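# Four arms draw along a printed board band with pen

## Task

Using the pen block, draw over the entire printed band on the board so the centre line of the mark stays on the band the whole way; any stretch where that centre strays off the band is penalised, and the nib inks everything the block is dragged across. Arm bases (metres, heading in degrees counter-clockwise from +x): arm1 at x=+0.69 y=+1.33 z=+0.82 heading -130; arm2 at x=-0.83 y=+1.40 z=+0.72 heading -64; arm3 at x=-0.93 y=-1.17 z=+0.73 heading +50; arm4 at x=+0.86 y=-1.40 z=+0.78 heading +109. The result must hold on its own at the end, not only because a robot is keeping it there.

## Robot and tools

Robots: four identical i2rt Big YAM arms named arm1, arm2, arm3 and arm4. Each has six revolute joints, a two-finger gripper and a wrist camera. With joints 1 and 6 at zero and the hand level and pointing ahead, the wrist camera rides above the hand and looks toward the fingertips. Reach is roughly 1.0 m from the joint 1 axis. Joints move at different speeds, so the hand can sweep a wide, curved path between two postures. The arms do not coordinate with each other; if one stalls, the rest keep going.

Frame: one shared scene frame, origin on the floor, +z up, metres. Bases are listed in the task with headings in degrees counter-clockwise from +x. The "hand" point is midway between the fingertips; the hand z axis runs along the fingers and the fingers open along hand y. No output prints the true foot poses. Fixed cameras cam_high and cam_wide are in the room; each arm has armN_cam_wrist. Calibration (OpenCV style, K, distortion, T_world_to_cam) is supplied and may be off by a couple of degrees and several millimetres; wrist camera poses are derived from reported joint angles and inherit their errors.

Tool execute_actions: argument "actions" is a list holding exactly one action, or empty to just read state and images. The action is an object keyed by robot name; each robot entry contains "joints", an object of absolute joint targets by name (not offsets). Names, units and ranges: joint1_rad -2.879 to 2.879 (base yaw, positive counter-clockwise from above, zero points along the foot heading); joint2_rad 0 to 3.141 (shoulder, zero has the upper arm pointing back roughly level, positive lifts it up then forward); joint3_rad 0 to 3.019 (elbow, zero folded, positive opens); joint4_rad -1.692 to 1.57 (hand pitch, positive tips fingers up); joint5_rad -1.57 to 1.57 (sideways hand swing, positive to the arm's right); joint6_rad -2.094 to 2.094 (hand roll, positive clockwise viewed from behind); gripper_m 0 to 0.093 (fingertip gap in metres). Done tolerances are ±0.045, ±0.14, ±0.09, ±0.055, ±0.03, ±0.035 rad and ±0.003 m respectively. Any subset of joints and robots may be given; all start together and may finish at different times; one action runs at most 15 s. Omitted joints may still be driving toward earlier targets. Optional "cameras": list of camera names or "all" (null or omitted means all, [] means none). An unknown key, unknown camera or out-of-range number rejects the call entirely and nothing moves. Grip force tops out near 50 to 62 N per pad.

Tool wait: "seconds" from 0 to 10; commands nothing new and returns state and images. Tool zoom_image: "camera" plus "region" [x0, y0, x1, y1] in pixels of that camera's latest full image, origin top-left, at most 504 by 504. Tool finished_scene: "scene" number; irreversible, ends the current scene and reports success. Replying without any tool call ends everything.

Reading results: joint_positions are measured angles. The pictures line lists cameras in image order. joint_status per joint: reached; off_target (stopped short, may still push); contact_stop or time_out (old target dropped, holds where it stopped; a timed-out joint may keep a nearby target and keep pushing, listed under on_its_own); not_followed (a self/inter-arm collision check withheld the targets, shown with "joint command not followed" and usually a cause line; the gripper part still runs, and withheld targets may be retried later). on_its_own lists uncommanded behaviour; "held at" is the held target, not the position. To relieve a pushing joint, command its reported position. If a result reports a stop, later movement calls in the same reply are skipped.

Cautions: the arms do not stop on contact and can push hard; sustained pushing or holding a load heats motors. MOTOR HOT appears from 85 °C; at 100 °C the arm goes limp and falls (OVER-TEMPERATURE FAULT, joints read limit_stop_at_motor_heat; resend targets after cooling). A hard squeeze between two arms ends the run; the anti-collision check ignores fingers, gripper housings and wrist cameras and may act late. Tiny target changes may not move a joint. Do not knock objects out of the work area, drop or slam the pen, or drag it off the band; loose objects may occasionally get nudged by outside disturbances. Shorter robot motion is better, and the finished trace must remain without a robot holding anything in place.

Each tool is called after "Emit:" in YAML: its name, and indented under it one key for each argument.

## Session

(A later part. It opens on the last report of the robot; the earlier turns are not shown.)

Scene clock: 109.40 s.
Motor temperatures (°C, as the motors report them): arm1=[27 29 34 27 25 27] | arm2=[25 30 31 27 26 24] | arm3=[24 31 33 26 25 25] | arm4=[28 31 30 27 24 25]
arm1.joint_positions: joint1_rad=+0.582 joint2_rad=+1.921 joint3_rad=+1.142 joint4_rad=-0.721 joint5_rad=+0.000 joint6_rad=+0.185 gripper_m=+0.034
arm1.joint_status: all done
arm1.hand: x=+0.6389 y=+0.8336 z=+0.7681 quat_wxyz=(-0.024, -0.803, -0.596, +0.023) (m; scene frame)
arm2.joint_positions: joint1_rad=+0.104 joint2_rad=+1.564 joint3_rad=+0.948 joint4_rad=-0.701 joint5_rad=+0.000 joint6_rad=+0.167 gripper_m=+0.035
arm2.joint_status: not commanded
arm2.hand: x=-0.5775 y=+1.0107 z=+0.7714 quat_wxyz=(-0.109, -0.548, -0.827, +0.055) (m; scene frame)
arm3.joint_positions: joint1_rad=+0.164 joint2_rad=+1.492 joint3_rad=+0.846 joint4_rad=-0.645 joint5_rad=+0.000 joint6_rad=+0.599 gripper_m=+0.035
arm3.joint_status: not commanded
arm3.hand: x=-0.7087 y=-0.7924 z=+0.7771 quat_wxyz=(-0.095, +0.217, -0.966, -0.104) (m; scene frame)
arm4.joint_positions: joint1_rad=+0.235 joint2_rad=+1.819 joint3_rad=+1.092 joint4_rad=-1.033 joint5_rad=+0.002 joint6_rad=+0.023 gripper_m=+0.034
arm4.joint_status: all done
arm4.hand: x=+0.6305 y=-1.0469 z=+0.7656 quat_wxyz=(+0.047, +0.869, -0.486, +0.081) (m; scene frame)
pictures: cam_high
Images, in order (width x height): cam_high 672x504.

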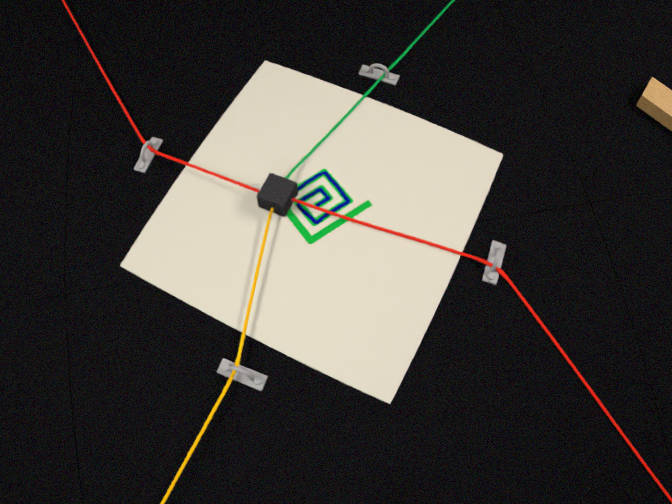

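Emit:
execute_actions:
  actions:
    - {"arm2":{"joints":{"joint4_rad":-0.745}},"arm4":{"joints":{"joint4_rad":-0.47}}}
  cameras: []

Emit:
execute_actions:
  actions:
    - {"arm2":{"joints":{"joint4_rad":-0.775}},"arm1":{"joints":{"joint4_rad":-0.742}}}
  cameras: ["cam_high"]

Emit:
zoom_image:
  camera: "cam_high"
  region: [245,130,405,290]

Scene clock: 112.37 s.
Motor temperatures (°C, as the motors report them): arm1=[27 30 34 27 25 27] | arm2=[25 30 31 27 26 24] | arm3=[24 31 33 26 25 25] | arm4=[28 31 30 27 24 25]
arm1.joint_positions: joint1_rad=+0.582 joint2_rad=+1.921 joint3_rad=+1.142 joint4_rad=-0.721 joint5_rad=+0.000 joint6_rad=+0.185 gripper_m=+0.034
arm1.joint_status: not commanded
arm1.hand: x=+0.6389 y=+0.8336 z=+0.7681 quat_wxyz=(-0.024, -0.803, -0.596, +0.023) (m; scene frame)
arm2.joint_positions: joint1_rad=+0.104 joint2_rad=+1.564 joint3_rad=+0.948 joint4_rad=-0.731 joint5_rad=+0.000 joint6_rad=+0.167 gripper_m=+0.035
arm2.joint_status: all done
arm2.hand: x=-0.5814 y=+1.0168 z=+0.7698 quat_wxyz=(-0.096, -0.549, -0.829, +0.049) (m; scene frame)
arm3.joint_positions: joint1_rad=+0.164 joint2_rad=+1.492 joint3_rad=+0.846 joint4_rad=-0.645 joint5_rad=+0.000 joint6_rad=+0.599 gripper_m=+0.035
arm3.joint_status: not commanded
arm3.hand: x=-0.7087 y=-0.7924 z=+0.7771 quat_wxyz=(-0.095, +0.217, -0.966, -0.104) (m; scene frame)
arm4.joint_positions: joint1_rad=+0.235 joint2_rad=+1.819 joint3_rad=+1.092 joint4_rad=-0.491 joint5_rad=+0.002 joint6_rad=+0.023 gripper_m=+0.034
arm4.joint_status: all done
arm4.hand: x=+0.5594 y=-0.9365 z=+0.7766 quat_wxyz=(-0.080, +0.858, -0.482, -0.158) (m; scene frame)
pictures: none
No camera images: the call's "cameras" was empty. Leave "cameras" out to get every camera's image.

Scene clock: 112.90 s.
Motor temperatures (°C, as the motors report them): arm1=[27 30 34 27 25 27] | arm2=[25 30 31 27 26 24] | arm3=[24 31 33 26 25 25] | arm4=[28 31 30 27 24 25]
arm1.joint_positions: joint1_rad=+0.582 joint2_rad=+1.921 joint3_rad=+1.142 joint4_rad=-0.728 joint5_rad=+0.000 joint6_rad=+0.185 gripper_m=+0.034
arm1.joint_status: all done
arm1.hand: x=+0.6391 y=+0.8353 z=+0.7680 quat_wxyz=(-0.021, -0.803, -0.596, +0.021) (m; scene frame)
arm2.joint_positions: joint1_rad=+0.104 joint2_rad=+1.564 joint3_rad=+0.948 joint4_rad=-0.757 joint5_rad=+0.000 joint6_rad=+0.167 gripper_m=+0.035
arm2.joint_status: all done
arm2.hand: x=-0.5848 y=+1.0222 z=+0.7685 quat_wxyz=(-0.084, -0.550, -0.830, +0.043) (m; scene frame)
arm3.joint_positions: joint1_rad=+0.164 joint2_rad=+1.492 joint3_rad=+0.846 joint4_rad=-0.645 joint5_rad=+0.000 joint6_rad=+0.599 gripper_m=+0.035
arm3.joint_status: not commanded
arm3.hand: x=-0.7087 y=-0.7924 z=+0.7771 quat_wxyz=(-0.095, +0.217, -0.966, -0.104) (m; scene frame)
arm4.joint_positions: joint1_rad=+0.235 joint2_rad=+1.819 joint3_rad=+1.092 joint4_rad=-0.491 joint5_rad=+0.002 joint6_rad=+0.023 gripper_m=+0.034
arm4.joint_status: not commanded
arm4.hand: x=+0.5594 y=-0.9365 z=+0.7766 quat_wxyz=(-0.080, +0.858, -0.482, -0.158) (m; scene frame)
pictures: cam_high
Images, in order (width x height): cam_high 672x504.

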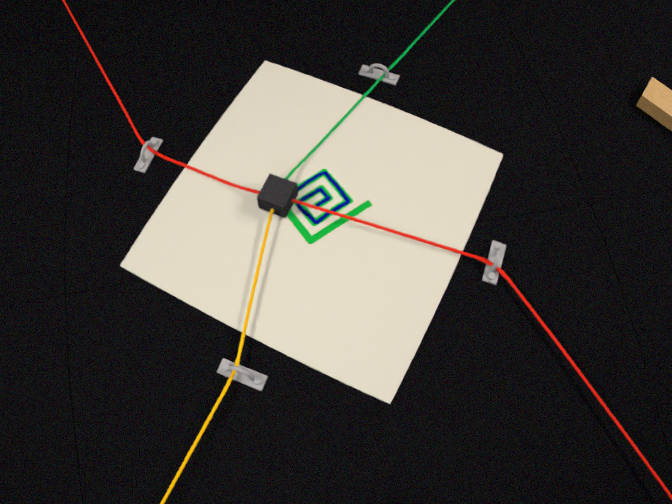

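Region (245, 130, 405, 290) of cam_high's 672x504 image, scaled by 3.150, with more detail than that image has.

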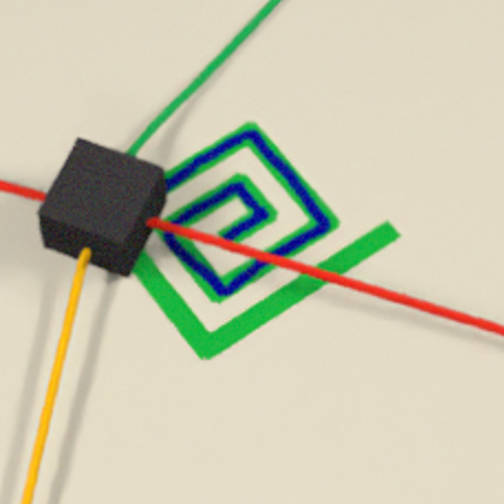

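Emit:
execute_actions:
  actions:
    - {"arm2":{"joints":{"joint4_rad":-0.832}},"arm1":{"joints":{"joint4_rad":-0.783}}}
  cameras: ["cam_high"]

Emit:
zoom_image:
  camera: "cam_high"
  region: [245,130,405,290]

Scene clock: 115.13 s.
Motor temperatures (°C, as the motors report them): arm1=[27 30 34 27 25 27] | arm2=[25 30 31 27 26 24] | arm3=[24 31 33 26 25 25] | arm4=[28 31 30 27 24 25]
arm1.joint_positions: joint1_rad=+0.582 joint2_rad=+1.921 joint3_rad=+1.142 joint4_rad=-0.771 joint5_rad=+0.000 joint6_rad=+0.185 gripper_m=+0.034
arm1.joint_status: all done
arm1.hand: x=+0.6403 y=+0.8458 z=+0.7676 quat_wxyz=(-0.006, -0.803, -0.596, +0.006) (m; scene frame)
arm2.joint_positions: joint1_rad=+0.104 joint2_rad=+1.564 joint3_rad=+0.948 joint4_rad=-0.814 joint5_rad=+0.000 joint6_rad=+0.167 gripper_m=+0.035
arm2.joint_status: all done
arm2.hand: x=-0.5923 y=+1.0338 z=+0.7663 quat_wxyz=(-0.058, -0.551, -0.832, +0.032) (m; scene frame)
arm3.joint_positions: joint1_rad=+0.164 joint2_rad=+1.492 joint3_rad=+0.846 joint4_rad=-0.645 joint5_rad=+0.000 joint6_rad=+0.599 gripper_m=+0.035
arm3.joint_status: not commanded
arm3.hand: x=-0.7087 y=-0.7924 z=+0.7771 quat_wxyz=(-0.095, +0.217, -0.966, -0.104) (m; scene frame)
arm4.joint_positions: joint1_rad=+0.235 joint2_rad=+1.819 joint3_rad=+1.092 joint4_rad=-0.491 joint5_rad=+0.002 joint6_rad=+0.023 gripper_m=+0.034
arm4.joint_status: not commanded
arm4.hand: x=+0.5594 y=-0.9365 z=+0.7766 quat_wxyz=(-0.080, +0.858, -0.482, -0.158) (m; scene frame)
pictures: cam_high
Images, in order (width x height): cam_high 672x504.

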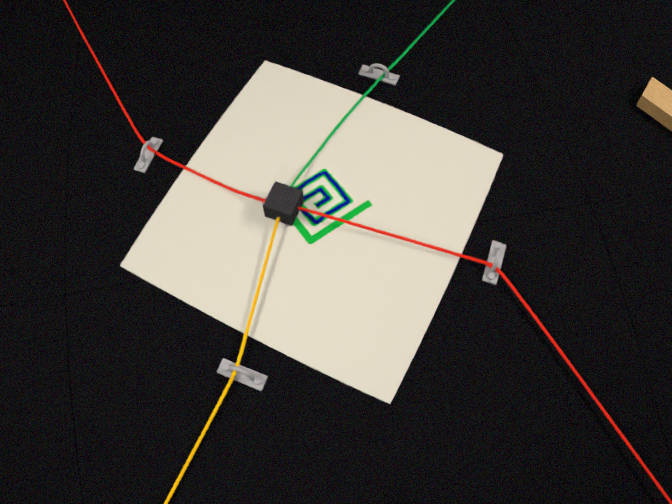

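Region (245, 130, 405, 290) of cam_high's 672x504 image, scaled by 3.150, with more detail than that image has.

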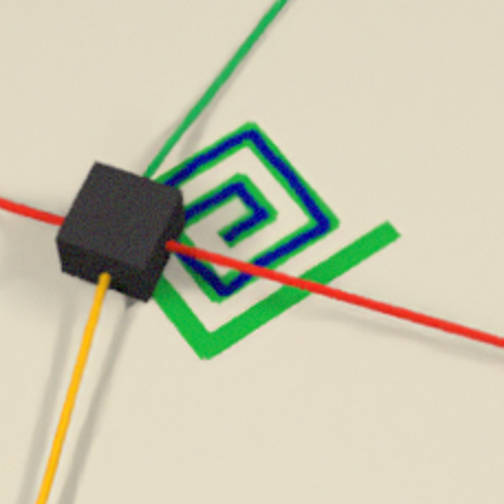

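Emit:
execute_actions:
  actions:
    - {"arm2":{"joints":{"joint4_rad":-0.896}},"arm1":{"joints":{"joint4_rad":-0.825}}}
  cameras: ["cam_high"]

Emit:
zoom_image:
  camera: "cam_high"
  region: [245,130,405,290]

Scene clock: 118.40 s.
Motor temperatures (°C, as the motors report them): arm1=[27 30 34 27 25 27] | arm2=[25 30 31 27 26 24] | arm3=[24 31 33 26 25 25] | arm4=[28 31 30 27 24 25]
arm1.joint_positions: joint1_rad=+0.582 joint2_rad=+1.921 joint3_rad=+1.142 joint4_rad=-0.814 joint5_rad=+0.000 joint6_rad=+0.185 gripper_m=+0.034
arm1.joint_status: all done
arm1.hand: x=+0.6414 y=+0.8563 z=+0.7676 quat_wxyz=(+0.010, -0.803, -0.596, -0.008) (m; scene frame)
arm2.joint_positions: joint1_rad=+0.104 joint2_rad=+1.564 joint3_rad=+0.948 joint4_rad=-0.876 joint5_rad=+0.000 joint6_rad=+0.167 gripper_m=+0.035
arm2.joint_status: all done
arm2.hand: x=-0.6004 y=+1.0465 z=+0.7647 quat_wxyz=(-0.030, -0.552, -0.833, +0.019) (m; scene frame)
arm3.joint_positions: joint1_rad=+0.164 joint2_rad=+1.492 joint3_rad=+0.846 joint4_rad=-0.645 joint5_rad=+0.000 joint6_rad=+0.599 gripper_m=+0.035
arm3.joint_status: not commanded
arm3.hand: x=-0.7087 y=-0.7924 z=+0.7771 quat_wxyz=(-0.095, +0.217, -0.966, -0.104) (m; scene frame)
arm4.joint_positions: joint1_rad=+0.235 joint2_rad=+1.819 joint3_rad=+1.092 joint4_rad=-0.491 joint5_rad=+0.002 joint6_rad=+0.023 gripper_m=+0.034
arm4.joint_status: not commanded
arm4.hand: x=+0.5594 y=-0.9365 z=+0.7766 quat_wxyz=(-0.080, +0.858, -0.482, -0.158) (m; scene frame)
pictures: cam_high
Images, in order (width x height): cam_high 672x504.

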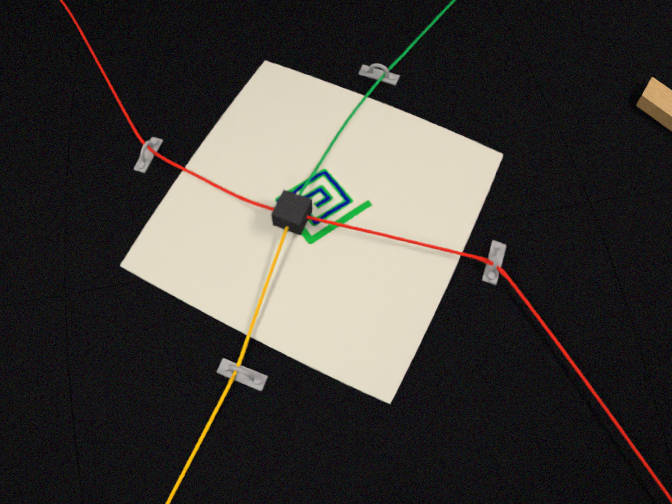

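Region (245, 130, 405, 290) of cam_high's 672x504 image, scaled by 3.150, with more detail than that image has.

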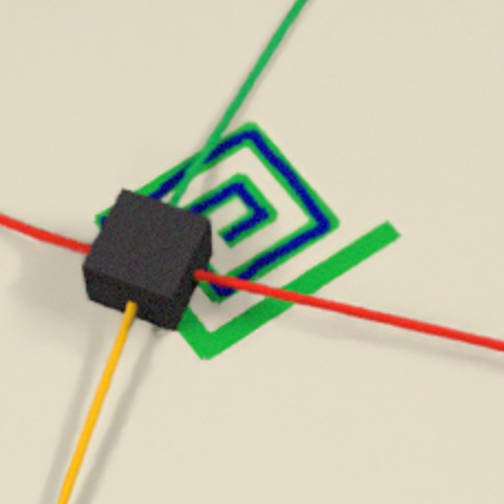

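Emit:
execute_actions:
  actions:
    - {"arm2":{"joints":{"joint4_rad":-0.964}},"arm1":{"joints":{"joint4_rad":-0.88}},"arm3":{"joints":{"joint4_rad":-0.61}}}
  cameras: ["cam_high"]

Emit:
zoom_image:
  camera: "cam_high"
  region: [245,130,405,290]

Scene clock: 120.47 s.
Motor temperatures (°C, as the motors report them): arm1=[27 30 34 27 25 27] | arm2=[25 30 31 27 26 24] | arm3=[24 31 33 26 25 25] | arm4=[28 31 30 27 24 25]
arm1.joint_positions: joint1_rad=+0.582 joint2_rad=+1.921 joint3_rad=+1.142 joint4_rad=-0.867 joint5_rad=+0.000 joint6_rad=+0.185 gripper_m=+0.034
arm1.joint_status: all done
arm1.hand: x=+0.6429 y=+0.8692 z=+0.7683 quat_wxyz=(+0.030, -0.802, -0.595, -0.026) (m; scene frame)
arm2.joint_positions: joint1_rad=+0.104 joint2_rad=+1.564 joint3_rad=+0.948 joint4_rad=-0.942 joint5_rad=+0.000 joint6_rad=+0.167 gripper_m=+0.035
arm2.joint_status: all done
arm2.hand: x=-0.6091 y=+1.0603 z=+0.7642 quat_wxyz=(+0.001, -0.553, -0.833, +0.006) (m; scene frame)
arm3.joint_positions: joint1_rad=+0.164 joint2_rad=+1.492 joint3_rad=+0.846 joint4_rad=-0.625 joint5_rad=+0.000 joint6_rad=+0.599 gripper_m=+0.035
arm3.joint_status: all done
arm3.hand: x=-0.7063 y=-0.7883 z=+0.7785 quat_wxyz=(-0.102, +0.217, -0.965, -0.111) (m; scene frame)
arm4.joint_positions: joint1_rad=+0.235 joint2_rad=+1.819 joint3_rad=+1.092 joint4_rad=-0.491 joint5_rad=+0.002 joint6_rad=+0.023 gripper_m=+0.034
arm4.joint_status: not commanded
arm4.hand: x=+0.5594 y=-0.9365 z=+0.7766 quat_wxyz=(-0.080, +0.858, -0.482, -0.158) (m; scene frame)
pictures: cam_high
Images, in order (width x height): cam_high 672x504.

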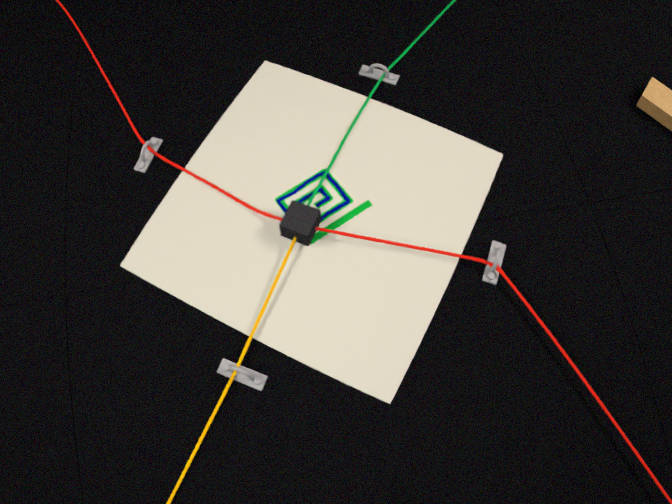

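Region (245, 130, 405, 290) of cam_high's 672x504 image, scaled by 3.150, with more detail than that image has.

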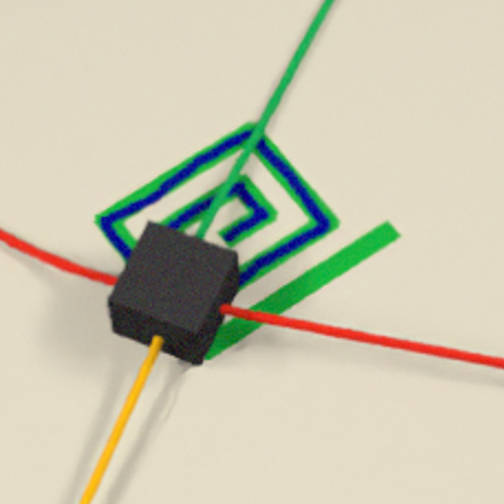

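Emit:
execute_actions:
  actions:
    - {"arm2":{"joints":{"joint4_rad":-1.026}},"arm1":{"joints":{"joint4_rad":-0.925}}}
  cameras: ["cam_high"]

Emit:
zoom_image:
  camera: "cam_high"
  region: [245,130,405,290]

Scene clock: 122.33 s.
Motor temperatures (°C, as the motors report them): arm1=[27 30 34 27 25 27] | arm2=[25 30 31 27 26 24] | arm3=[24 31 33 26 25 25] | arm4=[28 31 30 27 24 25]
arm1.joint_positions: joint1_rad=+0.582 joint2_rad=+1.921 joint3_rad=+1.142 joint4_rad=-0.913 joint5_rad=+0.000 joint6_rad=+0.185 gripper_m=+0.034
arm1.joint_status: all done
arm1.hand: x=+0.6441 y=+0.8802 z=+0.7695 quat_wxyz=(+0.046, -0.802, -0.595, -0.042) (m; scene frame)
arm2.joint_positions: joint1_rad=+0.104 joint2_rad=+1.564 joint3_rad=+0.948 joint4_rad=-1.006 joint5_rad=+0.000 joint6_rad=+0.167 gripper_m=+0.035
arm2.joint_status: all done
arm2.hand: x=-0.6175 y=+1.0734 z=+0.7646 quat_wxyz=(+0.030, -0.553, -0.833, -0.007) (m; scene frame)
arm3.joint_positions: joint1_rad=+0.164 joint2_rad=+1.492 joint3_rad=+0.846 joint4_rad=-0.625 joint5_rad=+0.000 joint6_rad=+0.599 gripper_m=+0.035
arm3.joint_status: not commanded
arm3.hand: x=-0.7063 y=-0.7883 z=+0.7785 quat_wxyz=(-0.102, +0.217, -0.965, -0.111) (m; scene frame)
arm4.joint_positions: joint1_rad=+0.235 joint2_rad=+1.819 joint3_rad=+1.092 joint4_rad=-0.491 joint5_rad=+0.002 joint6_rad=+0.023 gripper_m=+0.034
arm4.joint_status: not commanded
arm4.hand: x=+0.5594 y=-0.9365 z=+0.7766 quat_wxyz=(-0.080, +0.858, -0.482, -0.158) (m; scene frame)
pictures: cam_high
Images, in order (width x height): cam_high 672x504.

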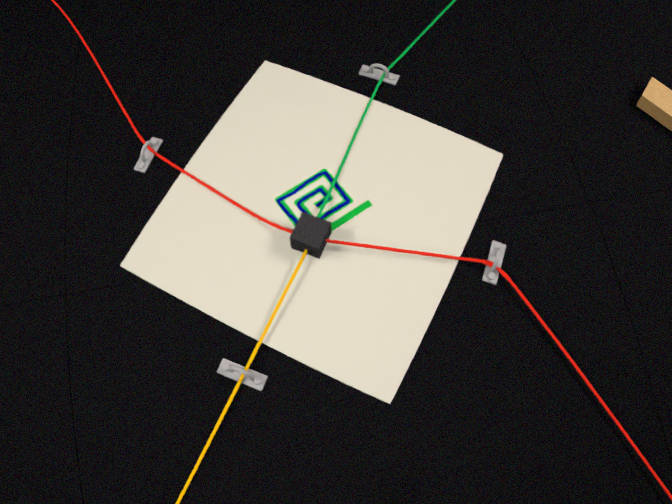

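Region (245, 130, 405, 290) of cam_high's 672x504 image, scaled by 3.150, with more detail than that image has.

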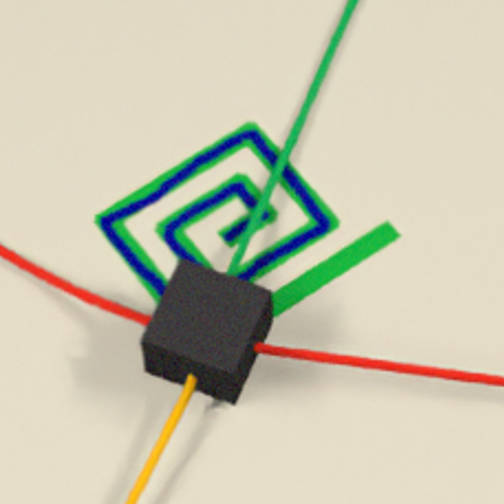

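Emit:
execute_actions:
  actions:
    - {"arm3":{"joints":{"joint4_rad":-0.665}},"arm1":{"joints":{"joint4_rad":-0.44}},"arm4":{"joints":{"joint4_rad":-0.44}}}
  cameras: []

Emit:
execute_actions:
  actions:
    - {"arm3":{"joints":{"joint4_rad":-0.695}}}
  cameras: ["cam_high"]

Emit:
zoom_image:
  camera: "cam_high"
  region: [245,130,405,290]

Scene clock: 125.40 s.
Motor temperatures (°C, as the motors report them): arm1=[27 30 34 27 25 27] | arm2=[25 30 31 27 26 24] | arm3=[24 31 33 26 25 25] | arm4=[28 31 30 27 24 25]
arm1.joint_positions: joint1_rad=+0.582 joint2_rad=+1.921 joint3_rad=+1.142 joint4_rad=-0.455 joint5_rad=+0.000 joint6_rad=+0.185 gripper_m=+0.034
arm1.joint_status: all done
arm1.hand: x=+0.6320 y=+0.7699 z=+0.7810 quat_wxyz=(-0.121, -0.792, -0.588, +0.113) (m; scene frame)
arm2.joint_positions: joint1_rad=+0.104 joint2_rad=+1.564 joint3_rad=+0.948 joint4_rad=-1.006 joint5_rad=+0.000 joint6_rad=+0.167 gripper_m=+0.035
arm2.joint_status: not commanded
arm2.hand: x=-0.6175 y=+1.0734 z=+0.7646 quat_wxyz=(+0.030, -0.553, -0.833, -0.007) (m; scene frame)
arm3.joint_positions: joint1_rad=+0.164 joint2_rad=+1.492 joint3_rad=+0.846 joint4_rad=-0.655 joint5_rad=+0.000 joint6_rad=+0.599 gripper_m=+0.035
arm3.joint_status: all done
arm3.hand: x=-0.7098 y=-0.7943 z=+0.7765 quat_wxyz=(-0.092, +0.217, -0.967, -0.101) (m; scene frame)
arm4.joint_positions: joint1_rad=+0.235 joint2_rad=+1.819 joint3_rad=+1.092 joint4_rad=-0.461 joint5_rad=+0.002 joint6_rad=+0.023 gripper_m=+0.034
arm4.joint_status: all done
arm4.hand: x=+0.5558 y=-0.9308 z=+0.7792 quat_wxyz=(-0.087, +0.856, -0.480, -0.171) (m; scene frame)
pictures: none
No camera images: the call's "cameras" was empty. Leave "cameras" out to get every camera's image.

Scene clock: 126.07 s.
Motor temperatures (°C, as the motors report them): arm1=[27 30 34 27 25 27] | arm2=[25 30 31 27 26 24] | arm3=[24 31 33 26 25 25] | arm4=[28 31 30 27 24 25]
arm1.joint_positions: joint1_rad=+0.582 joint2_rad=+1.921 joint3_rad=+1.142 joint4_rad=-0.455 joint5_rad=+0.000 joint6_rad=+0.185 gripper_m=+0.034
arm1.joint_status: not commanded
arm1.hand: x=+0.6320 y=+0.7699 z=+0.7810 quat_wxyz=(-0.121, -0.792, -0.588, +0.113) (m; scene frame)
arm2.joint_positions: joint1_rad=+0.104 joint2_rad=+1.564 joint3_rad=+0.948 joint4_rad=-1.008 joint5_rad=+0.000 joint6_rad=+0.167 gripper_m=+0.035
arm2.joint_status: not commanded
arm2.hand: x=-0.6178 y=+1.0739 z=+0.7647 quat_wxyz=(+0.031, -0.553, -0.833, -0.007) (m; scene frame)
arm3.joint_positions: joint1_rad=+0.164 joint2_rad=+1.492 joint3_rad=+0.846 joint4_rad=-0.682 joint5_rad=+0.000 joint6_rad=+0.599 gripper_m=+0.035
arm3.joint_status: all done
arm3.hand: x=-0.7131 y=-0.8000 z=+0.7747 quat_wxyz=(-0.082, +0.218, -0.968, -0.091) (m; scene frame)
arm4.joint_positions: joint1_rad=+0.235 joint2_rad=+1.819 joint3_rad=+1.092 joint4_rad=-0.461 joint5_rad=+0.002 joint6_rad=+0.023 gripper_m=+0.034
arm4.joint_status: not commanded
arm4.hand: x=+0.5558 y=-0.9308 z=+0.7792 quat_wxyz=(-0.087, +0.856, -0.480, -0.171) (m; scene frame)
pictures: cam_high
Images, in order (width x height): cam_high 672x504.

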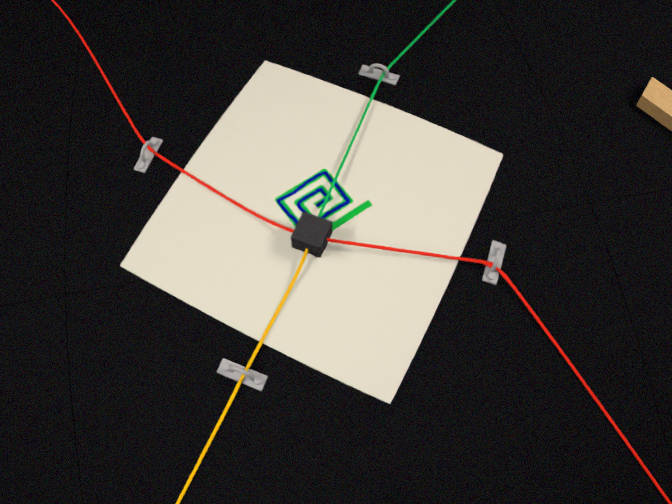

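Region (245, 130, 405, 290) of cam_high's 672x504 image, scaled by 3.150, with more detail than that image has.

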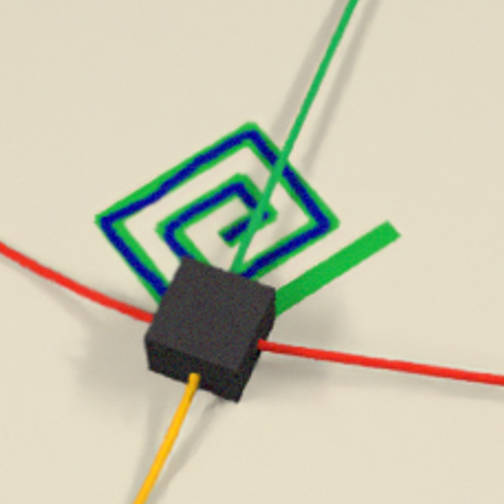

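Emit:
execute_actions:
  actions:
    - {"arm3":{"joints":{"joint4_rad":-0.756}},"arm2":{"joints":{"joint4_rad":-1.074}}}
  cameras: ["cam_high"]

Emit:
zoom_image:
  camera: "cam_high"
  region: [245,130,405,290]

Scene clock: 128.77 s.
Motor temperatures (°C, as the motors report them): arm1=[27 30 34 27 25 27] | arm2=[25 30 31 27 26 24] | arm3=[24 31 33 26 25 25] | arm4=[28 31 31 27 24 25]
arm1.joint_positions: joint1_rad=+0.582 joint2_rad=+1.921 joint3_rad=+1.142 joint4_rad=-0.455 joint5_rad=+0.000 joint6_rad=+0.185 gripper_m=+0.034
arm1.joint_status: not commanded
arm1.hand: x=+0.6320 y=+0.7699 z=+0.7810 quat_wxyz=(-0.121, -0.792, -0.588, +0.113) (m; scene frame)
arm2.joint_positions: joint1_rad=+0.104 joint2_rad=+1.564 joint3_rad=+0.948 joint4_rad=-1.053 joint5_rad=+0.000 joint6_rad=+0.167 gripper_m=+0.035
arm2.joint_status: all done
arm2.hand: x=-0.6237 y=+1.0833 z=+0.7656 quat_wxyz=(+0.051, -0.552, -0.832, -0.017) (m; scene frame)
arm3.joint_positions: joint1_rad=+0.164 joint2_rad=+1.492 joint3_rad=+0.846 joint4_rad=-0.741 joint5_rad=+0.000 joint6_rad=+0.599 gripper_m=+0.035
arm3.joint_status: all done
arm3.hand: x=-0.7203 y=-0.8122 z=+0.7716 quat_wxyz=(-0.062, +0.218, -0.971, -0.069) (m; scene frame)
arm4.joint_positions: joint1_rad=+0.235 joint2_rad=+1.819 joint3_rad=+1.092 joint4_rad=-0.461 joint5_rad=+0.002 joint6_rad=+0.023 gripper_m=+0.034
arm4.joint_status: not commanded
arm4.hand: x=+0.5558 y=-0.9308 z=+0.7792 quat_wxyz=(-0.087, +0.856, -0.480, -0.171) (m; scene frame)
pictures: cam_high
Images, in order (width x height): cam_high 672x504.

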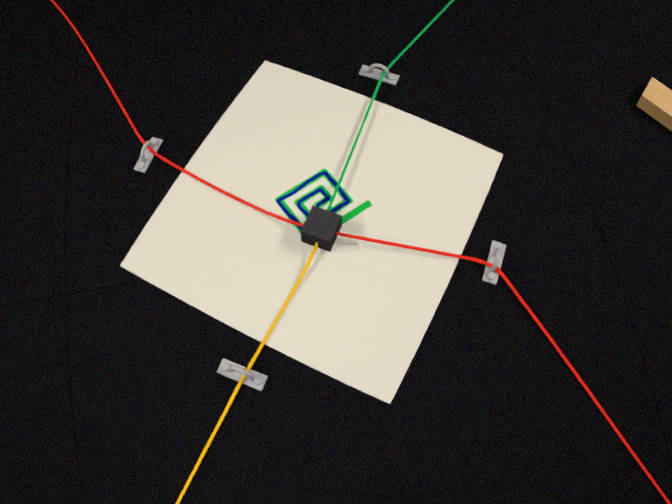

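Region (245, 130, 405, 290) of cam_high's 672x504 image, scaled by 3.150, with more detail than that image has.

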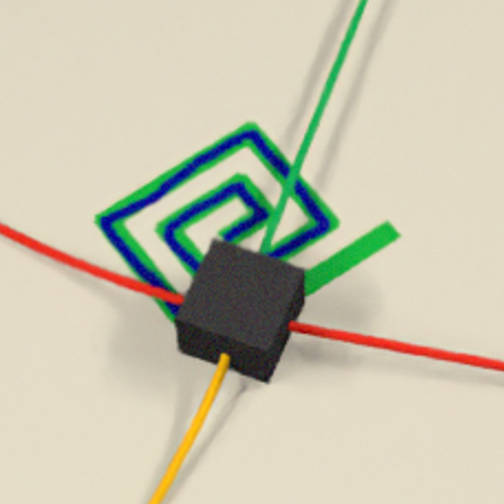

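Emit:
execute_actions:
  actions:
    - {"arm3":{"joints":{"joint4_rad":-0.827}},"arm2":{"joints":{"joint4_rad":-1.128}}}
  cameras: ["cam_high"]

Emit:
zoom_image:
  camera: "cam_high"
  region: [245,130,405,290]

Scene clock: 130.67 s.
Motor temperatures (°C, as the motors report them): arm1=[27 30 34 27 25 27] | arm2=[25 30 31 27 26 24] | arm3=[24 31 33 26 25 25] | arm4=[28 31 31 27 24 25]
arm1.joint_positions: joint1_rad=+0.582 joint2_rad=+1.921 joint3_rad=+1.142 joint4_rad=-0.455 joint5_rad=+0.000 joint6_rad=+0.185 gripper_m=+0.034
arm1.joint_status: not commanded
arm1.hand: x=+0.6320 y=+0.7699 z=+0.7810 quat_wxyz=(-0.121, -0.792, -0.588, +0.113) (m; scene frame)
arm2.joint_positions: joint1_rad=+0.104 joint2_rad=+1.564 joint3_rad=+0.948 joint4_rad=-1.109 joint5_rad=+0.000 joint6_rad=+0.167 gripper_m=+0.035
arm2.joint_status: all done
arm2.hand: x=-0.6310 y=+1.0948 z=+0.7675 quat_wxyz=(+0.077, -0.552, -0.830, -0.028) (m; scene frame)
arm3.joint_positions: joint1_rad=+0.164 joint2_rad=+1.492 joint3_rad=+0.846 joint4_rad=-0.812 joint5_rad=+0.000 joint6_rad=+0.599 gripper_m=+0.035
arm3.joint_status: all done
arm3.hand: x=-0.7290 y=-0.8270 z=+0.7690 quat_wxyz=(-0.038, +0.219, -0.974, -0.044) (m; scene frame)
arm4.joint_positions: joint1_rad=+0.235 joint2_rad=+1.819 joint3_rad=+1.092 joint4_rad=-0.461 joint5_rad=+0.002 joint6_rad=+0.023 gripper_m=+0.034
arm4.joint_status: not commanded
arm4.hand: x=+0.5558 y=-0.9308 z=+0.7792 quat_wxyz=(-0.087, +0.856, -0.480, -0.171) (m; scene frame)
pictures: cam_high
Images, in order (width x height): cam_high 672x504.

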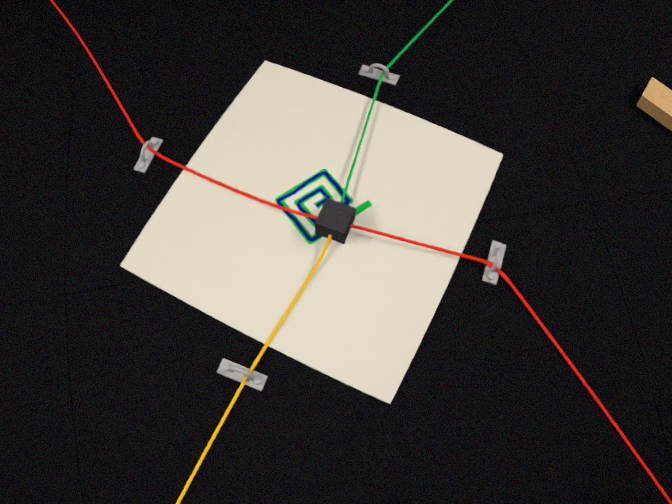

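Region (245, 130, 405, 290) of cam_high's 672x504 image, scaled by 3.150, with more detail than that image has.

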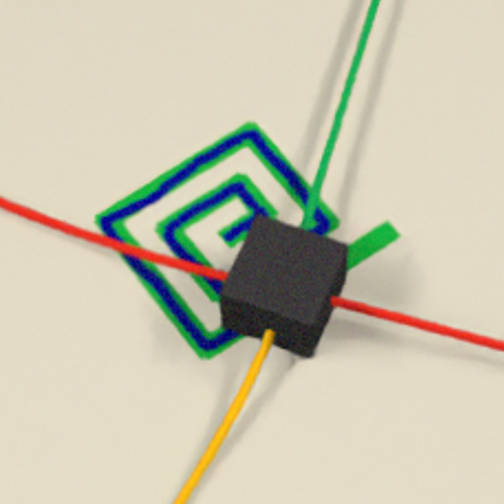

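Emit:
execute_actions:
  actions:
    - {"arm3":{"joints":{"joint4_rad":-0.89}},"arm2":{"joints":{"joint4_rad":-1.173}}}
  cameras: ["cam_high"]

Emit:
zoom_image:
  camera: "cam_high"
  region: [245,130,405,290]

Scene clock: 132.53 s.
Motor temperatures (°C, as the motors report them): arm1=[27 30 34 27 25 27] | arm2=[25 30 31 27 26 24] | arm3=[24 31 33 25 25 25] | arm4=[28 31 31 27 24 25]
arm1.joint_positions: joint1_rad=+0.582 joint2_rad=+1.921 joint3_rad=+1.142 joint4_rad=-0.455 joint5_rad=+0.000 joint6_rad=+0.185 gripper_m=+0.034
arm1.joint_status: not commanded
arm1.hand: x=+0.6320 y=+0.7699 z=+0.7810 quat_wxyz=(-0.121, -0.792, -0.588, +0.113) (m; scene frame)
arm2.joint_positions: joint1_rad=+0.104 joint2_rad=+1.564 joint3_rad=+0.948 joint4_rad=-1.151 joint5_rad=+0.000 joint6_rad=+0.167 gripper_m=+0.035
arm2.joint_status: all done
arm2.hand: x=-0.6365 y=+1.1034 z=+0.7694 quat_wxyz=(+0.096, -0.551, -0.828, -0.037) (m; scene frame)
arm3.joint_positions: joint1_rad=+0.164 joint2_rad=+1.492 joint3_rad=+0.846 joint4_rad=-0.873 joint5_rad=+0.000 joint6_rad=+0.599 gripper_m=+0.035
arm3.joint_status: all done
arm3.hand: x=-0.7366 y=-0.8400 z=+0.7677 quat_wxyz=(-0.017, +0.219, -0.975, -0.021) (m; scene frame)
arm4.joint_positions: joint1_rad=+0.235 joint2_rad=+1.819 joint3_rad=+1.092 joint4_rad=-0.461 joint5_rad=+0.002 joint6_rad=+0.023 gripper_m=+0.034
arm4.joint_status: not commanded
arm4.hand: x=+0.5558 y=-0.9308 z=+0.7792 quat_wxyz=(-0.087, +0.856, -0.480, -0.171) (m; scene frame)
pictures: cam_high
Images, in order (width x height): cam_high 672x504.

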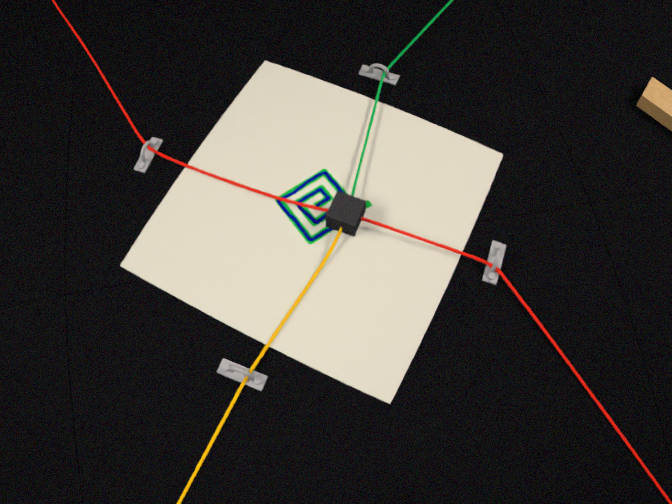

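Region (245, 130, 405, 290) of cam_high's 672x504 image, scaled by 3.150, with more detail than that image has.

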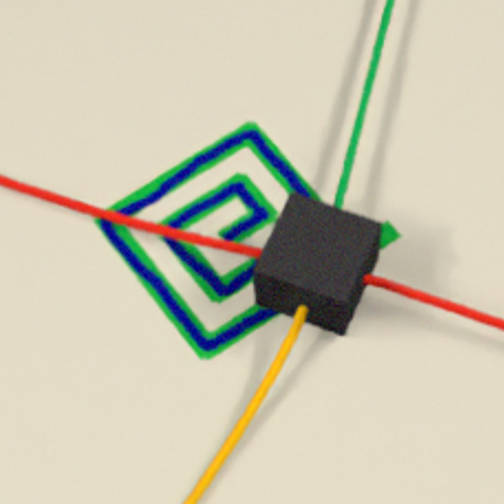

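Emit:
execute_actions:
  actions:
    - {"arm3":{"joints":{"joint4_rad":-0.951}},"arm2":{"joints":{"joint4_rad":-1.216}}}
  cameras: ["cam_high"]

Emit:
zoom_image:
  camera: "cam_high"
  region: [245,130,405,290]

Scene clock: 134.40 s.
Motor temperatures (°C, as the motors report them): arm1=[27 30 34 27 25 27] | arm2=[25 30 31 27 26 24] | arm3=[24 31 33 25 25 25] | arm4=[28 31 31 27 24 25]
arm1.joint_positions: joint1_rad=+0.582 joint2_rad=+1.921 joint3_rad=+1.142 joint4_rad=-0.455 joint5_rad=+0.000 joint6_rad=+0.185 gripper_m=+0.034
arm1.joint_status: not commanded
arm1.hand: x=+0.6320 y=+0.7699 z=+0.7810 quat_wxyz=(-0.121, -0.792, -0.588, +0.113) (m; scene frame)
arm2.joint_positions: joint1_rad=+0.104 joint2_rad=+1.564 joint3_rad=+0.948 joint4_rad=-1.194 joint5_rad=+0.000 joint6_rad=+0.167 gripper_m=+0.035
arm2.joint_status: all done
arm2.hand: x=-0.6419 y=+1.1121 z=+0.7718 quat_wxyz=(+0.115, -0.549, -0.826, -0.045) (m; scene frame)
arm3.joint_positions: joint1_rad=+0.164 joint2_rad=+1.492 joint3_rad=+0.846 joint4_rad=-0.935 joint5_rad=+0.000 joint6_rad=+0.599 gripper_m=+0.035
arm3.joint_status: all done
arm3.hand: x=-0.7442 y=-0.8530 z=+0.7674 quat_wxyz=(+0.004, +0.219, -0.976, +0.001) (m; scene frame)
arm4.joint_positions: joint1_rad=+0.235 joint2_rad=+1.819 joint3_rad=+1.092 joint4_rad=-0.461 joint5_rad=+0.002 joint6_rad=+0.023 gripper_m=+0.034
arm4.joint_status: not commanded
arm4.hand: x=+0.5558 y=-0.9308 z=+0.7792 quat_wxyz=(-0.087, +0.856, -0.480, -0.171) (m; scene frame)
pictures: cam_high
Images, in order (width x height): cam_high 672x504.

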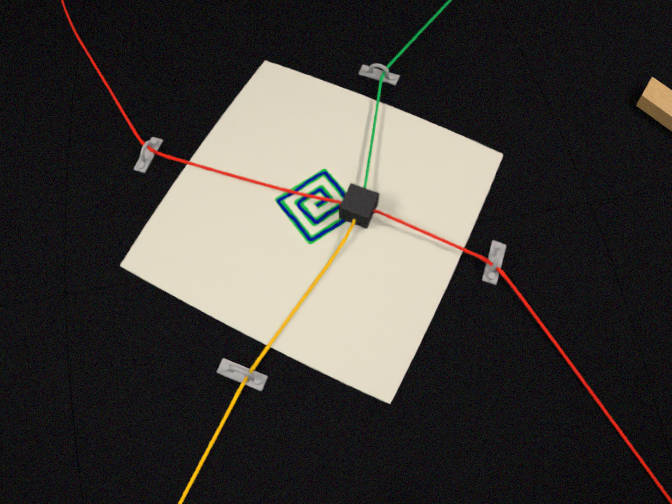

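Region (245, 130, 405, 290) of cam_high's 672x504 image, scaled by 3.150, with more detail than that image has.

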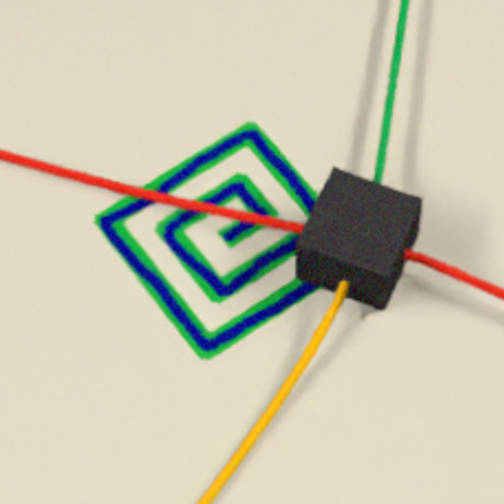

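Emit:
execute_actions:
  actions:
    - {"arm3":{"joints":{"joint4_rad":-0.997}},"arm2":{"joints":{"joint4_rad":-1.248}}}
  cameras: ["cam_high"]

Emit:
zoom_image:
  camera: "cam_high"
  region: [245,130,405,290]

Scene clock: 136.17 s.
Motor temperatures (°C, as the motors report them): arm1=[27 30 34 27 25 27] | arm2=[25 30 31 27 26 24] | arm3=[24 31 33 25 25 25] | arm4=[28 31 31 27 24 25]
arm1.joint_positions: joint1_rad=+0.582 joint2_rad=+1.921 joint3_rad=+1.142 joint4_rad=-0.455 joint5_rad=+0.000 joint6_rad=+0.185 gripper_m=+0.034
arm1.joint_status: not commanded
arm1.hand: x=+0.6320 y=+0.7699 z=+0.7810 quat_wxyz=(-0.121, -0.792, -0.588, +0.113) (m; scene frame)
arm2.joint_positions: joint1_rad=+0.104 joint2_rad=+1.564 joint3_rad=+0.948 joint4_rad=-1.224 joint5_rad=+0.000 joint6_rad=+0.167 gripper_m=+0.035
arm2.joint_status: all done
arm2.hand: x=-0.6457 y=+1.1181 z=+0.7737 quat_wxyz=(+0.129, -0.548, -0.825, -0.051) (m; scene frame)
arm3.joint_positions: joint1_rad=+0.164 joint2_rad=+1.492 joint3_rad=+0.846 joint4_rad=-0.979 joint5_rad=+0.000 joint6_rad=+0.599 gripper_m=+0.035
arm3.joint_status: all done
arm3.hand: x=-0.7497 y=-0.8625 z=+0.7677 quat_wxyz=(+0.019, +0.219, -0.975, +0.018) (m; scene frame)
arm4.joint_positions: joint1_rad=+0.235 joint2_rad=+1.819 joint3_rad=+1.092 joint4_rad=-0.461 joint5_rad=+0.002 joint6_rad=+0.023 gripper_m=+0.034
arm4.joint_status: not commanded
arm4.hand: x=+0.5558 y=-0.9308 z=+0.7792 quat_wxyz=(-0.087, +0.856, -0.480, -0.171) (m; scene frame)
pictures: cam_high
Images, in order (width x height): cam_high 672x504.

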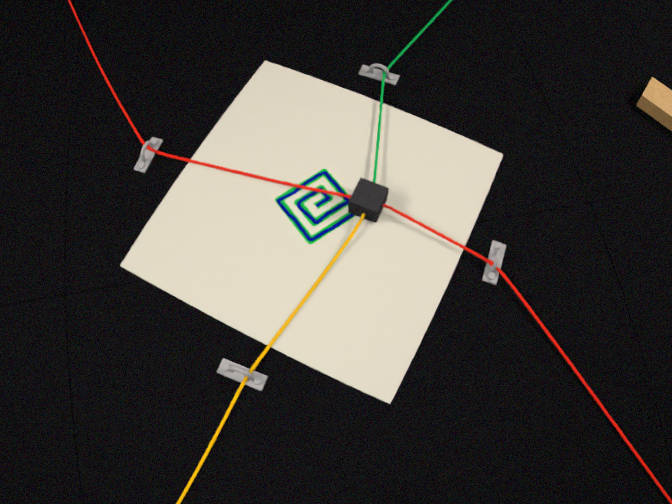

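Region (245, 130, 405, 290) of cam_high's 672x504 image, scaled by 3.150, with more detail than that image has.

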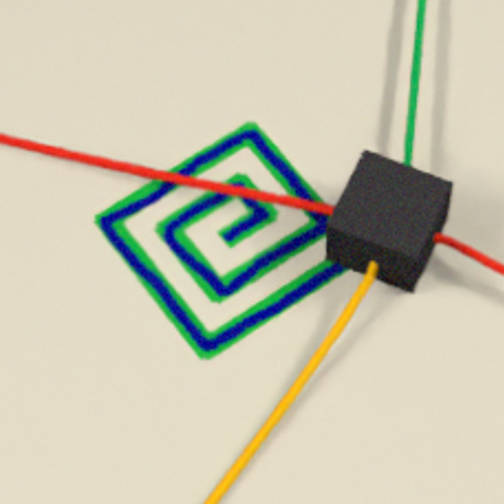

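Emit:
execute_actions:
  actions:
    - {"arm3":{"joints":{"joint4_rad":-1.005}},"arm2":{"joints":{"joint4_rad":-1.253}}}
  cameras: []

Emit:
execute_actions:
  actions:
    - {"arm3":{"joints":{"joint4_rad":-0.94}},"arm2":{"joints":{"joint4_rad":-1.18}}}
  cameras: ["cam_high"]

Emit:
zoom_image:
  camera: "cam_high"
  region: [245,130,405,290]

Scene clock: 138.23 s.
Motor temperatures (°C, as the motors report them): arm1=[27 30 34 27 25 27] | arm2=[25 30 31 27 26 24] | arm3=[24 31 33 25 25 25] | arm4=[28 31 31 27 24 25]
arm1.joint_positions: joint1_rad=+0.582 joint2_rad=+1.921 joint3_rad=+1.142 joint4_rad=-0.455 joint5_rad=+0.000 joint6_rad=+0.185 gripper_m=+0.034
arm1.joint_status: not commanded
arm1.hand: x=+0.6320 y=+0.7699 z=+0.7810 quat_wxyz=(-0.121, -0.792, -0.588, +0.113) (m; scene frame)
arm2.joint_positions: joint1_rad=+0.104 joint2_rad=+1.564 joint3_rad=+0.948 joint4_rad=-1.226 joint5_rad=+0.000 joint6_rad=+0.167 gripper_m=+0.035
arm2.joint_status: all done
arm2.hand: x=-0.6460 y=+1.1186 z=+0.7739 quat_wxyz=(+0.130, -0.548, -0.825, -0.052) (m; scene frame)
arm3.joint_positions: joint1_rad=+0.164 joint2_rad=+1.492 joint3_rad=+0.846 joint4_rad=-0.984 joint5_rad=+0.000 joint6_rad=+0.599 gripper_m=+0.035
arm3.joint_status: all done
arm3.hand: x=-0.7504 y=-0.8635 z=+0.7678 quat_wxyz=(+0.020, +0.219, -0.975, +0.019) (m; scene frame)
arm4.joint_positions: joint1_rad=+0.235 joint2_rad=+1.819 joint3_rad=+1.092 joint4_rad=-0.461 joint5_rad=+0.002 joint6_rad=+0.023 gripper_m=+0.034
arm4.joint_status: not commanded
arm4.hand: x=+0.5558 y=-0.9308 z=+0.7792 quat_wxyz=(-0.087, +0.856, -0.480, -0.171) (m; scene frame)
pictures: none
No camera images: the call's "cameras" was empty. Leave "cameras" out to get every camera's image.

Scene clock: 138.93 s.
Motor temperatures (°C, as the motors report them): arm1=[27 30 34 27 25 27] | arm2=[25 30 31 27 26 24] | arm3=[24 31 33 25 25 25] | arm4=[28 31 31 27 24 25]
arm1.joint_positions: joint1_rad=+0.582 joint2_rad=+1.921 joint3_rad=+1.142 joint4_rad=-0.455 joint5_rad=+0.000 joint6_rad=+0.185 gripper_m=+0.034
arm1.joint_status: not commanded
arm1.hand: x=+0.6320 y=+0.7699 z=+0.7810 quat_wxyz=(-0.121, -0.792, -0.588, +0.113) (m; scene frame)
arm2.joint_positions: joint1_rad=+0.104 joint2_rad=+1.564 joint3_rad=+0.948 joint4_rad=-1.193 joint5_rad=+0.000 joint6_rad=+0.167 gripper_m=+0.035
arm2.joint_status: all done
arm2.hand: x=-0.6418 y=+1.1118 z=+0.7717 quat_wxyz=(+0.115, -0.549, -0.826, -0.045) (m; scene frame)
arm3.joint_positions: joint1_rad=+0.164 joint2_rad=+1.492 joint3_rad=+0.846 joint4_rad=-0.950 joint5_rad=+0.000 joint6_rad=+0.599 gripper_m=+0.035
arm3.joint_status: all done
arm3.hand: x=-0.7461 y=-0.8563 z=+0.7675 quat_wxyz=(+0.009, +0.219, -0.976, +0.007) (m; scene frame)
arm4.joint_positions: joint1_rad=+0.235 joint2_rad=+1.819 joint3_rad=+1.092 joint4_rad=-0.461 joint5_rad=+0.002 joint6_rad=+0.023 gripper_m=+0.034
arm4.joint_status: not commanded
arm4.hand: x=+0.5558 y=-0.9308 z=+0.7792 quat_wxyz=(-0.087, +0.856, -0.480, -0.171) (m; scene frame)
pictures: cam_high
Images, in order (width x height): cam_high 672x504.

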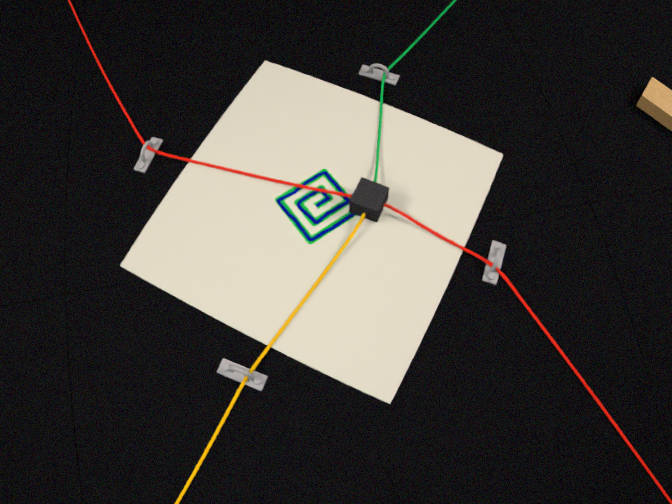

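Region (245, 130, 405, 290) of cam_high's 672x504 image, scaled by 3.150, with more detail than that image has.

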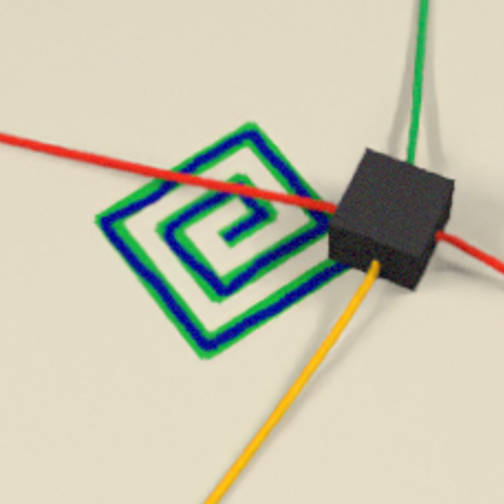

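Emit:
finished_scene:
  scene: 2

The scene is finished: the task was done.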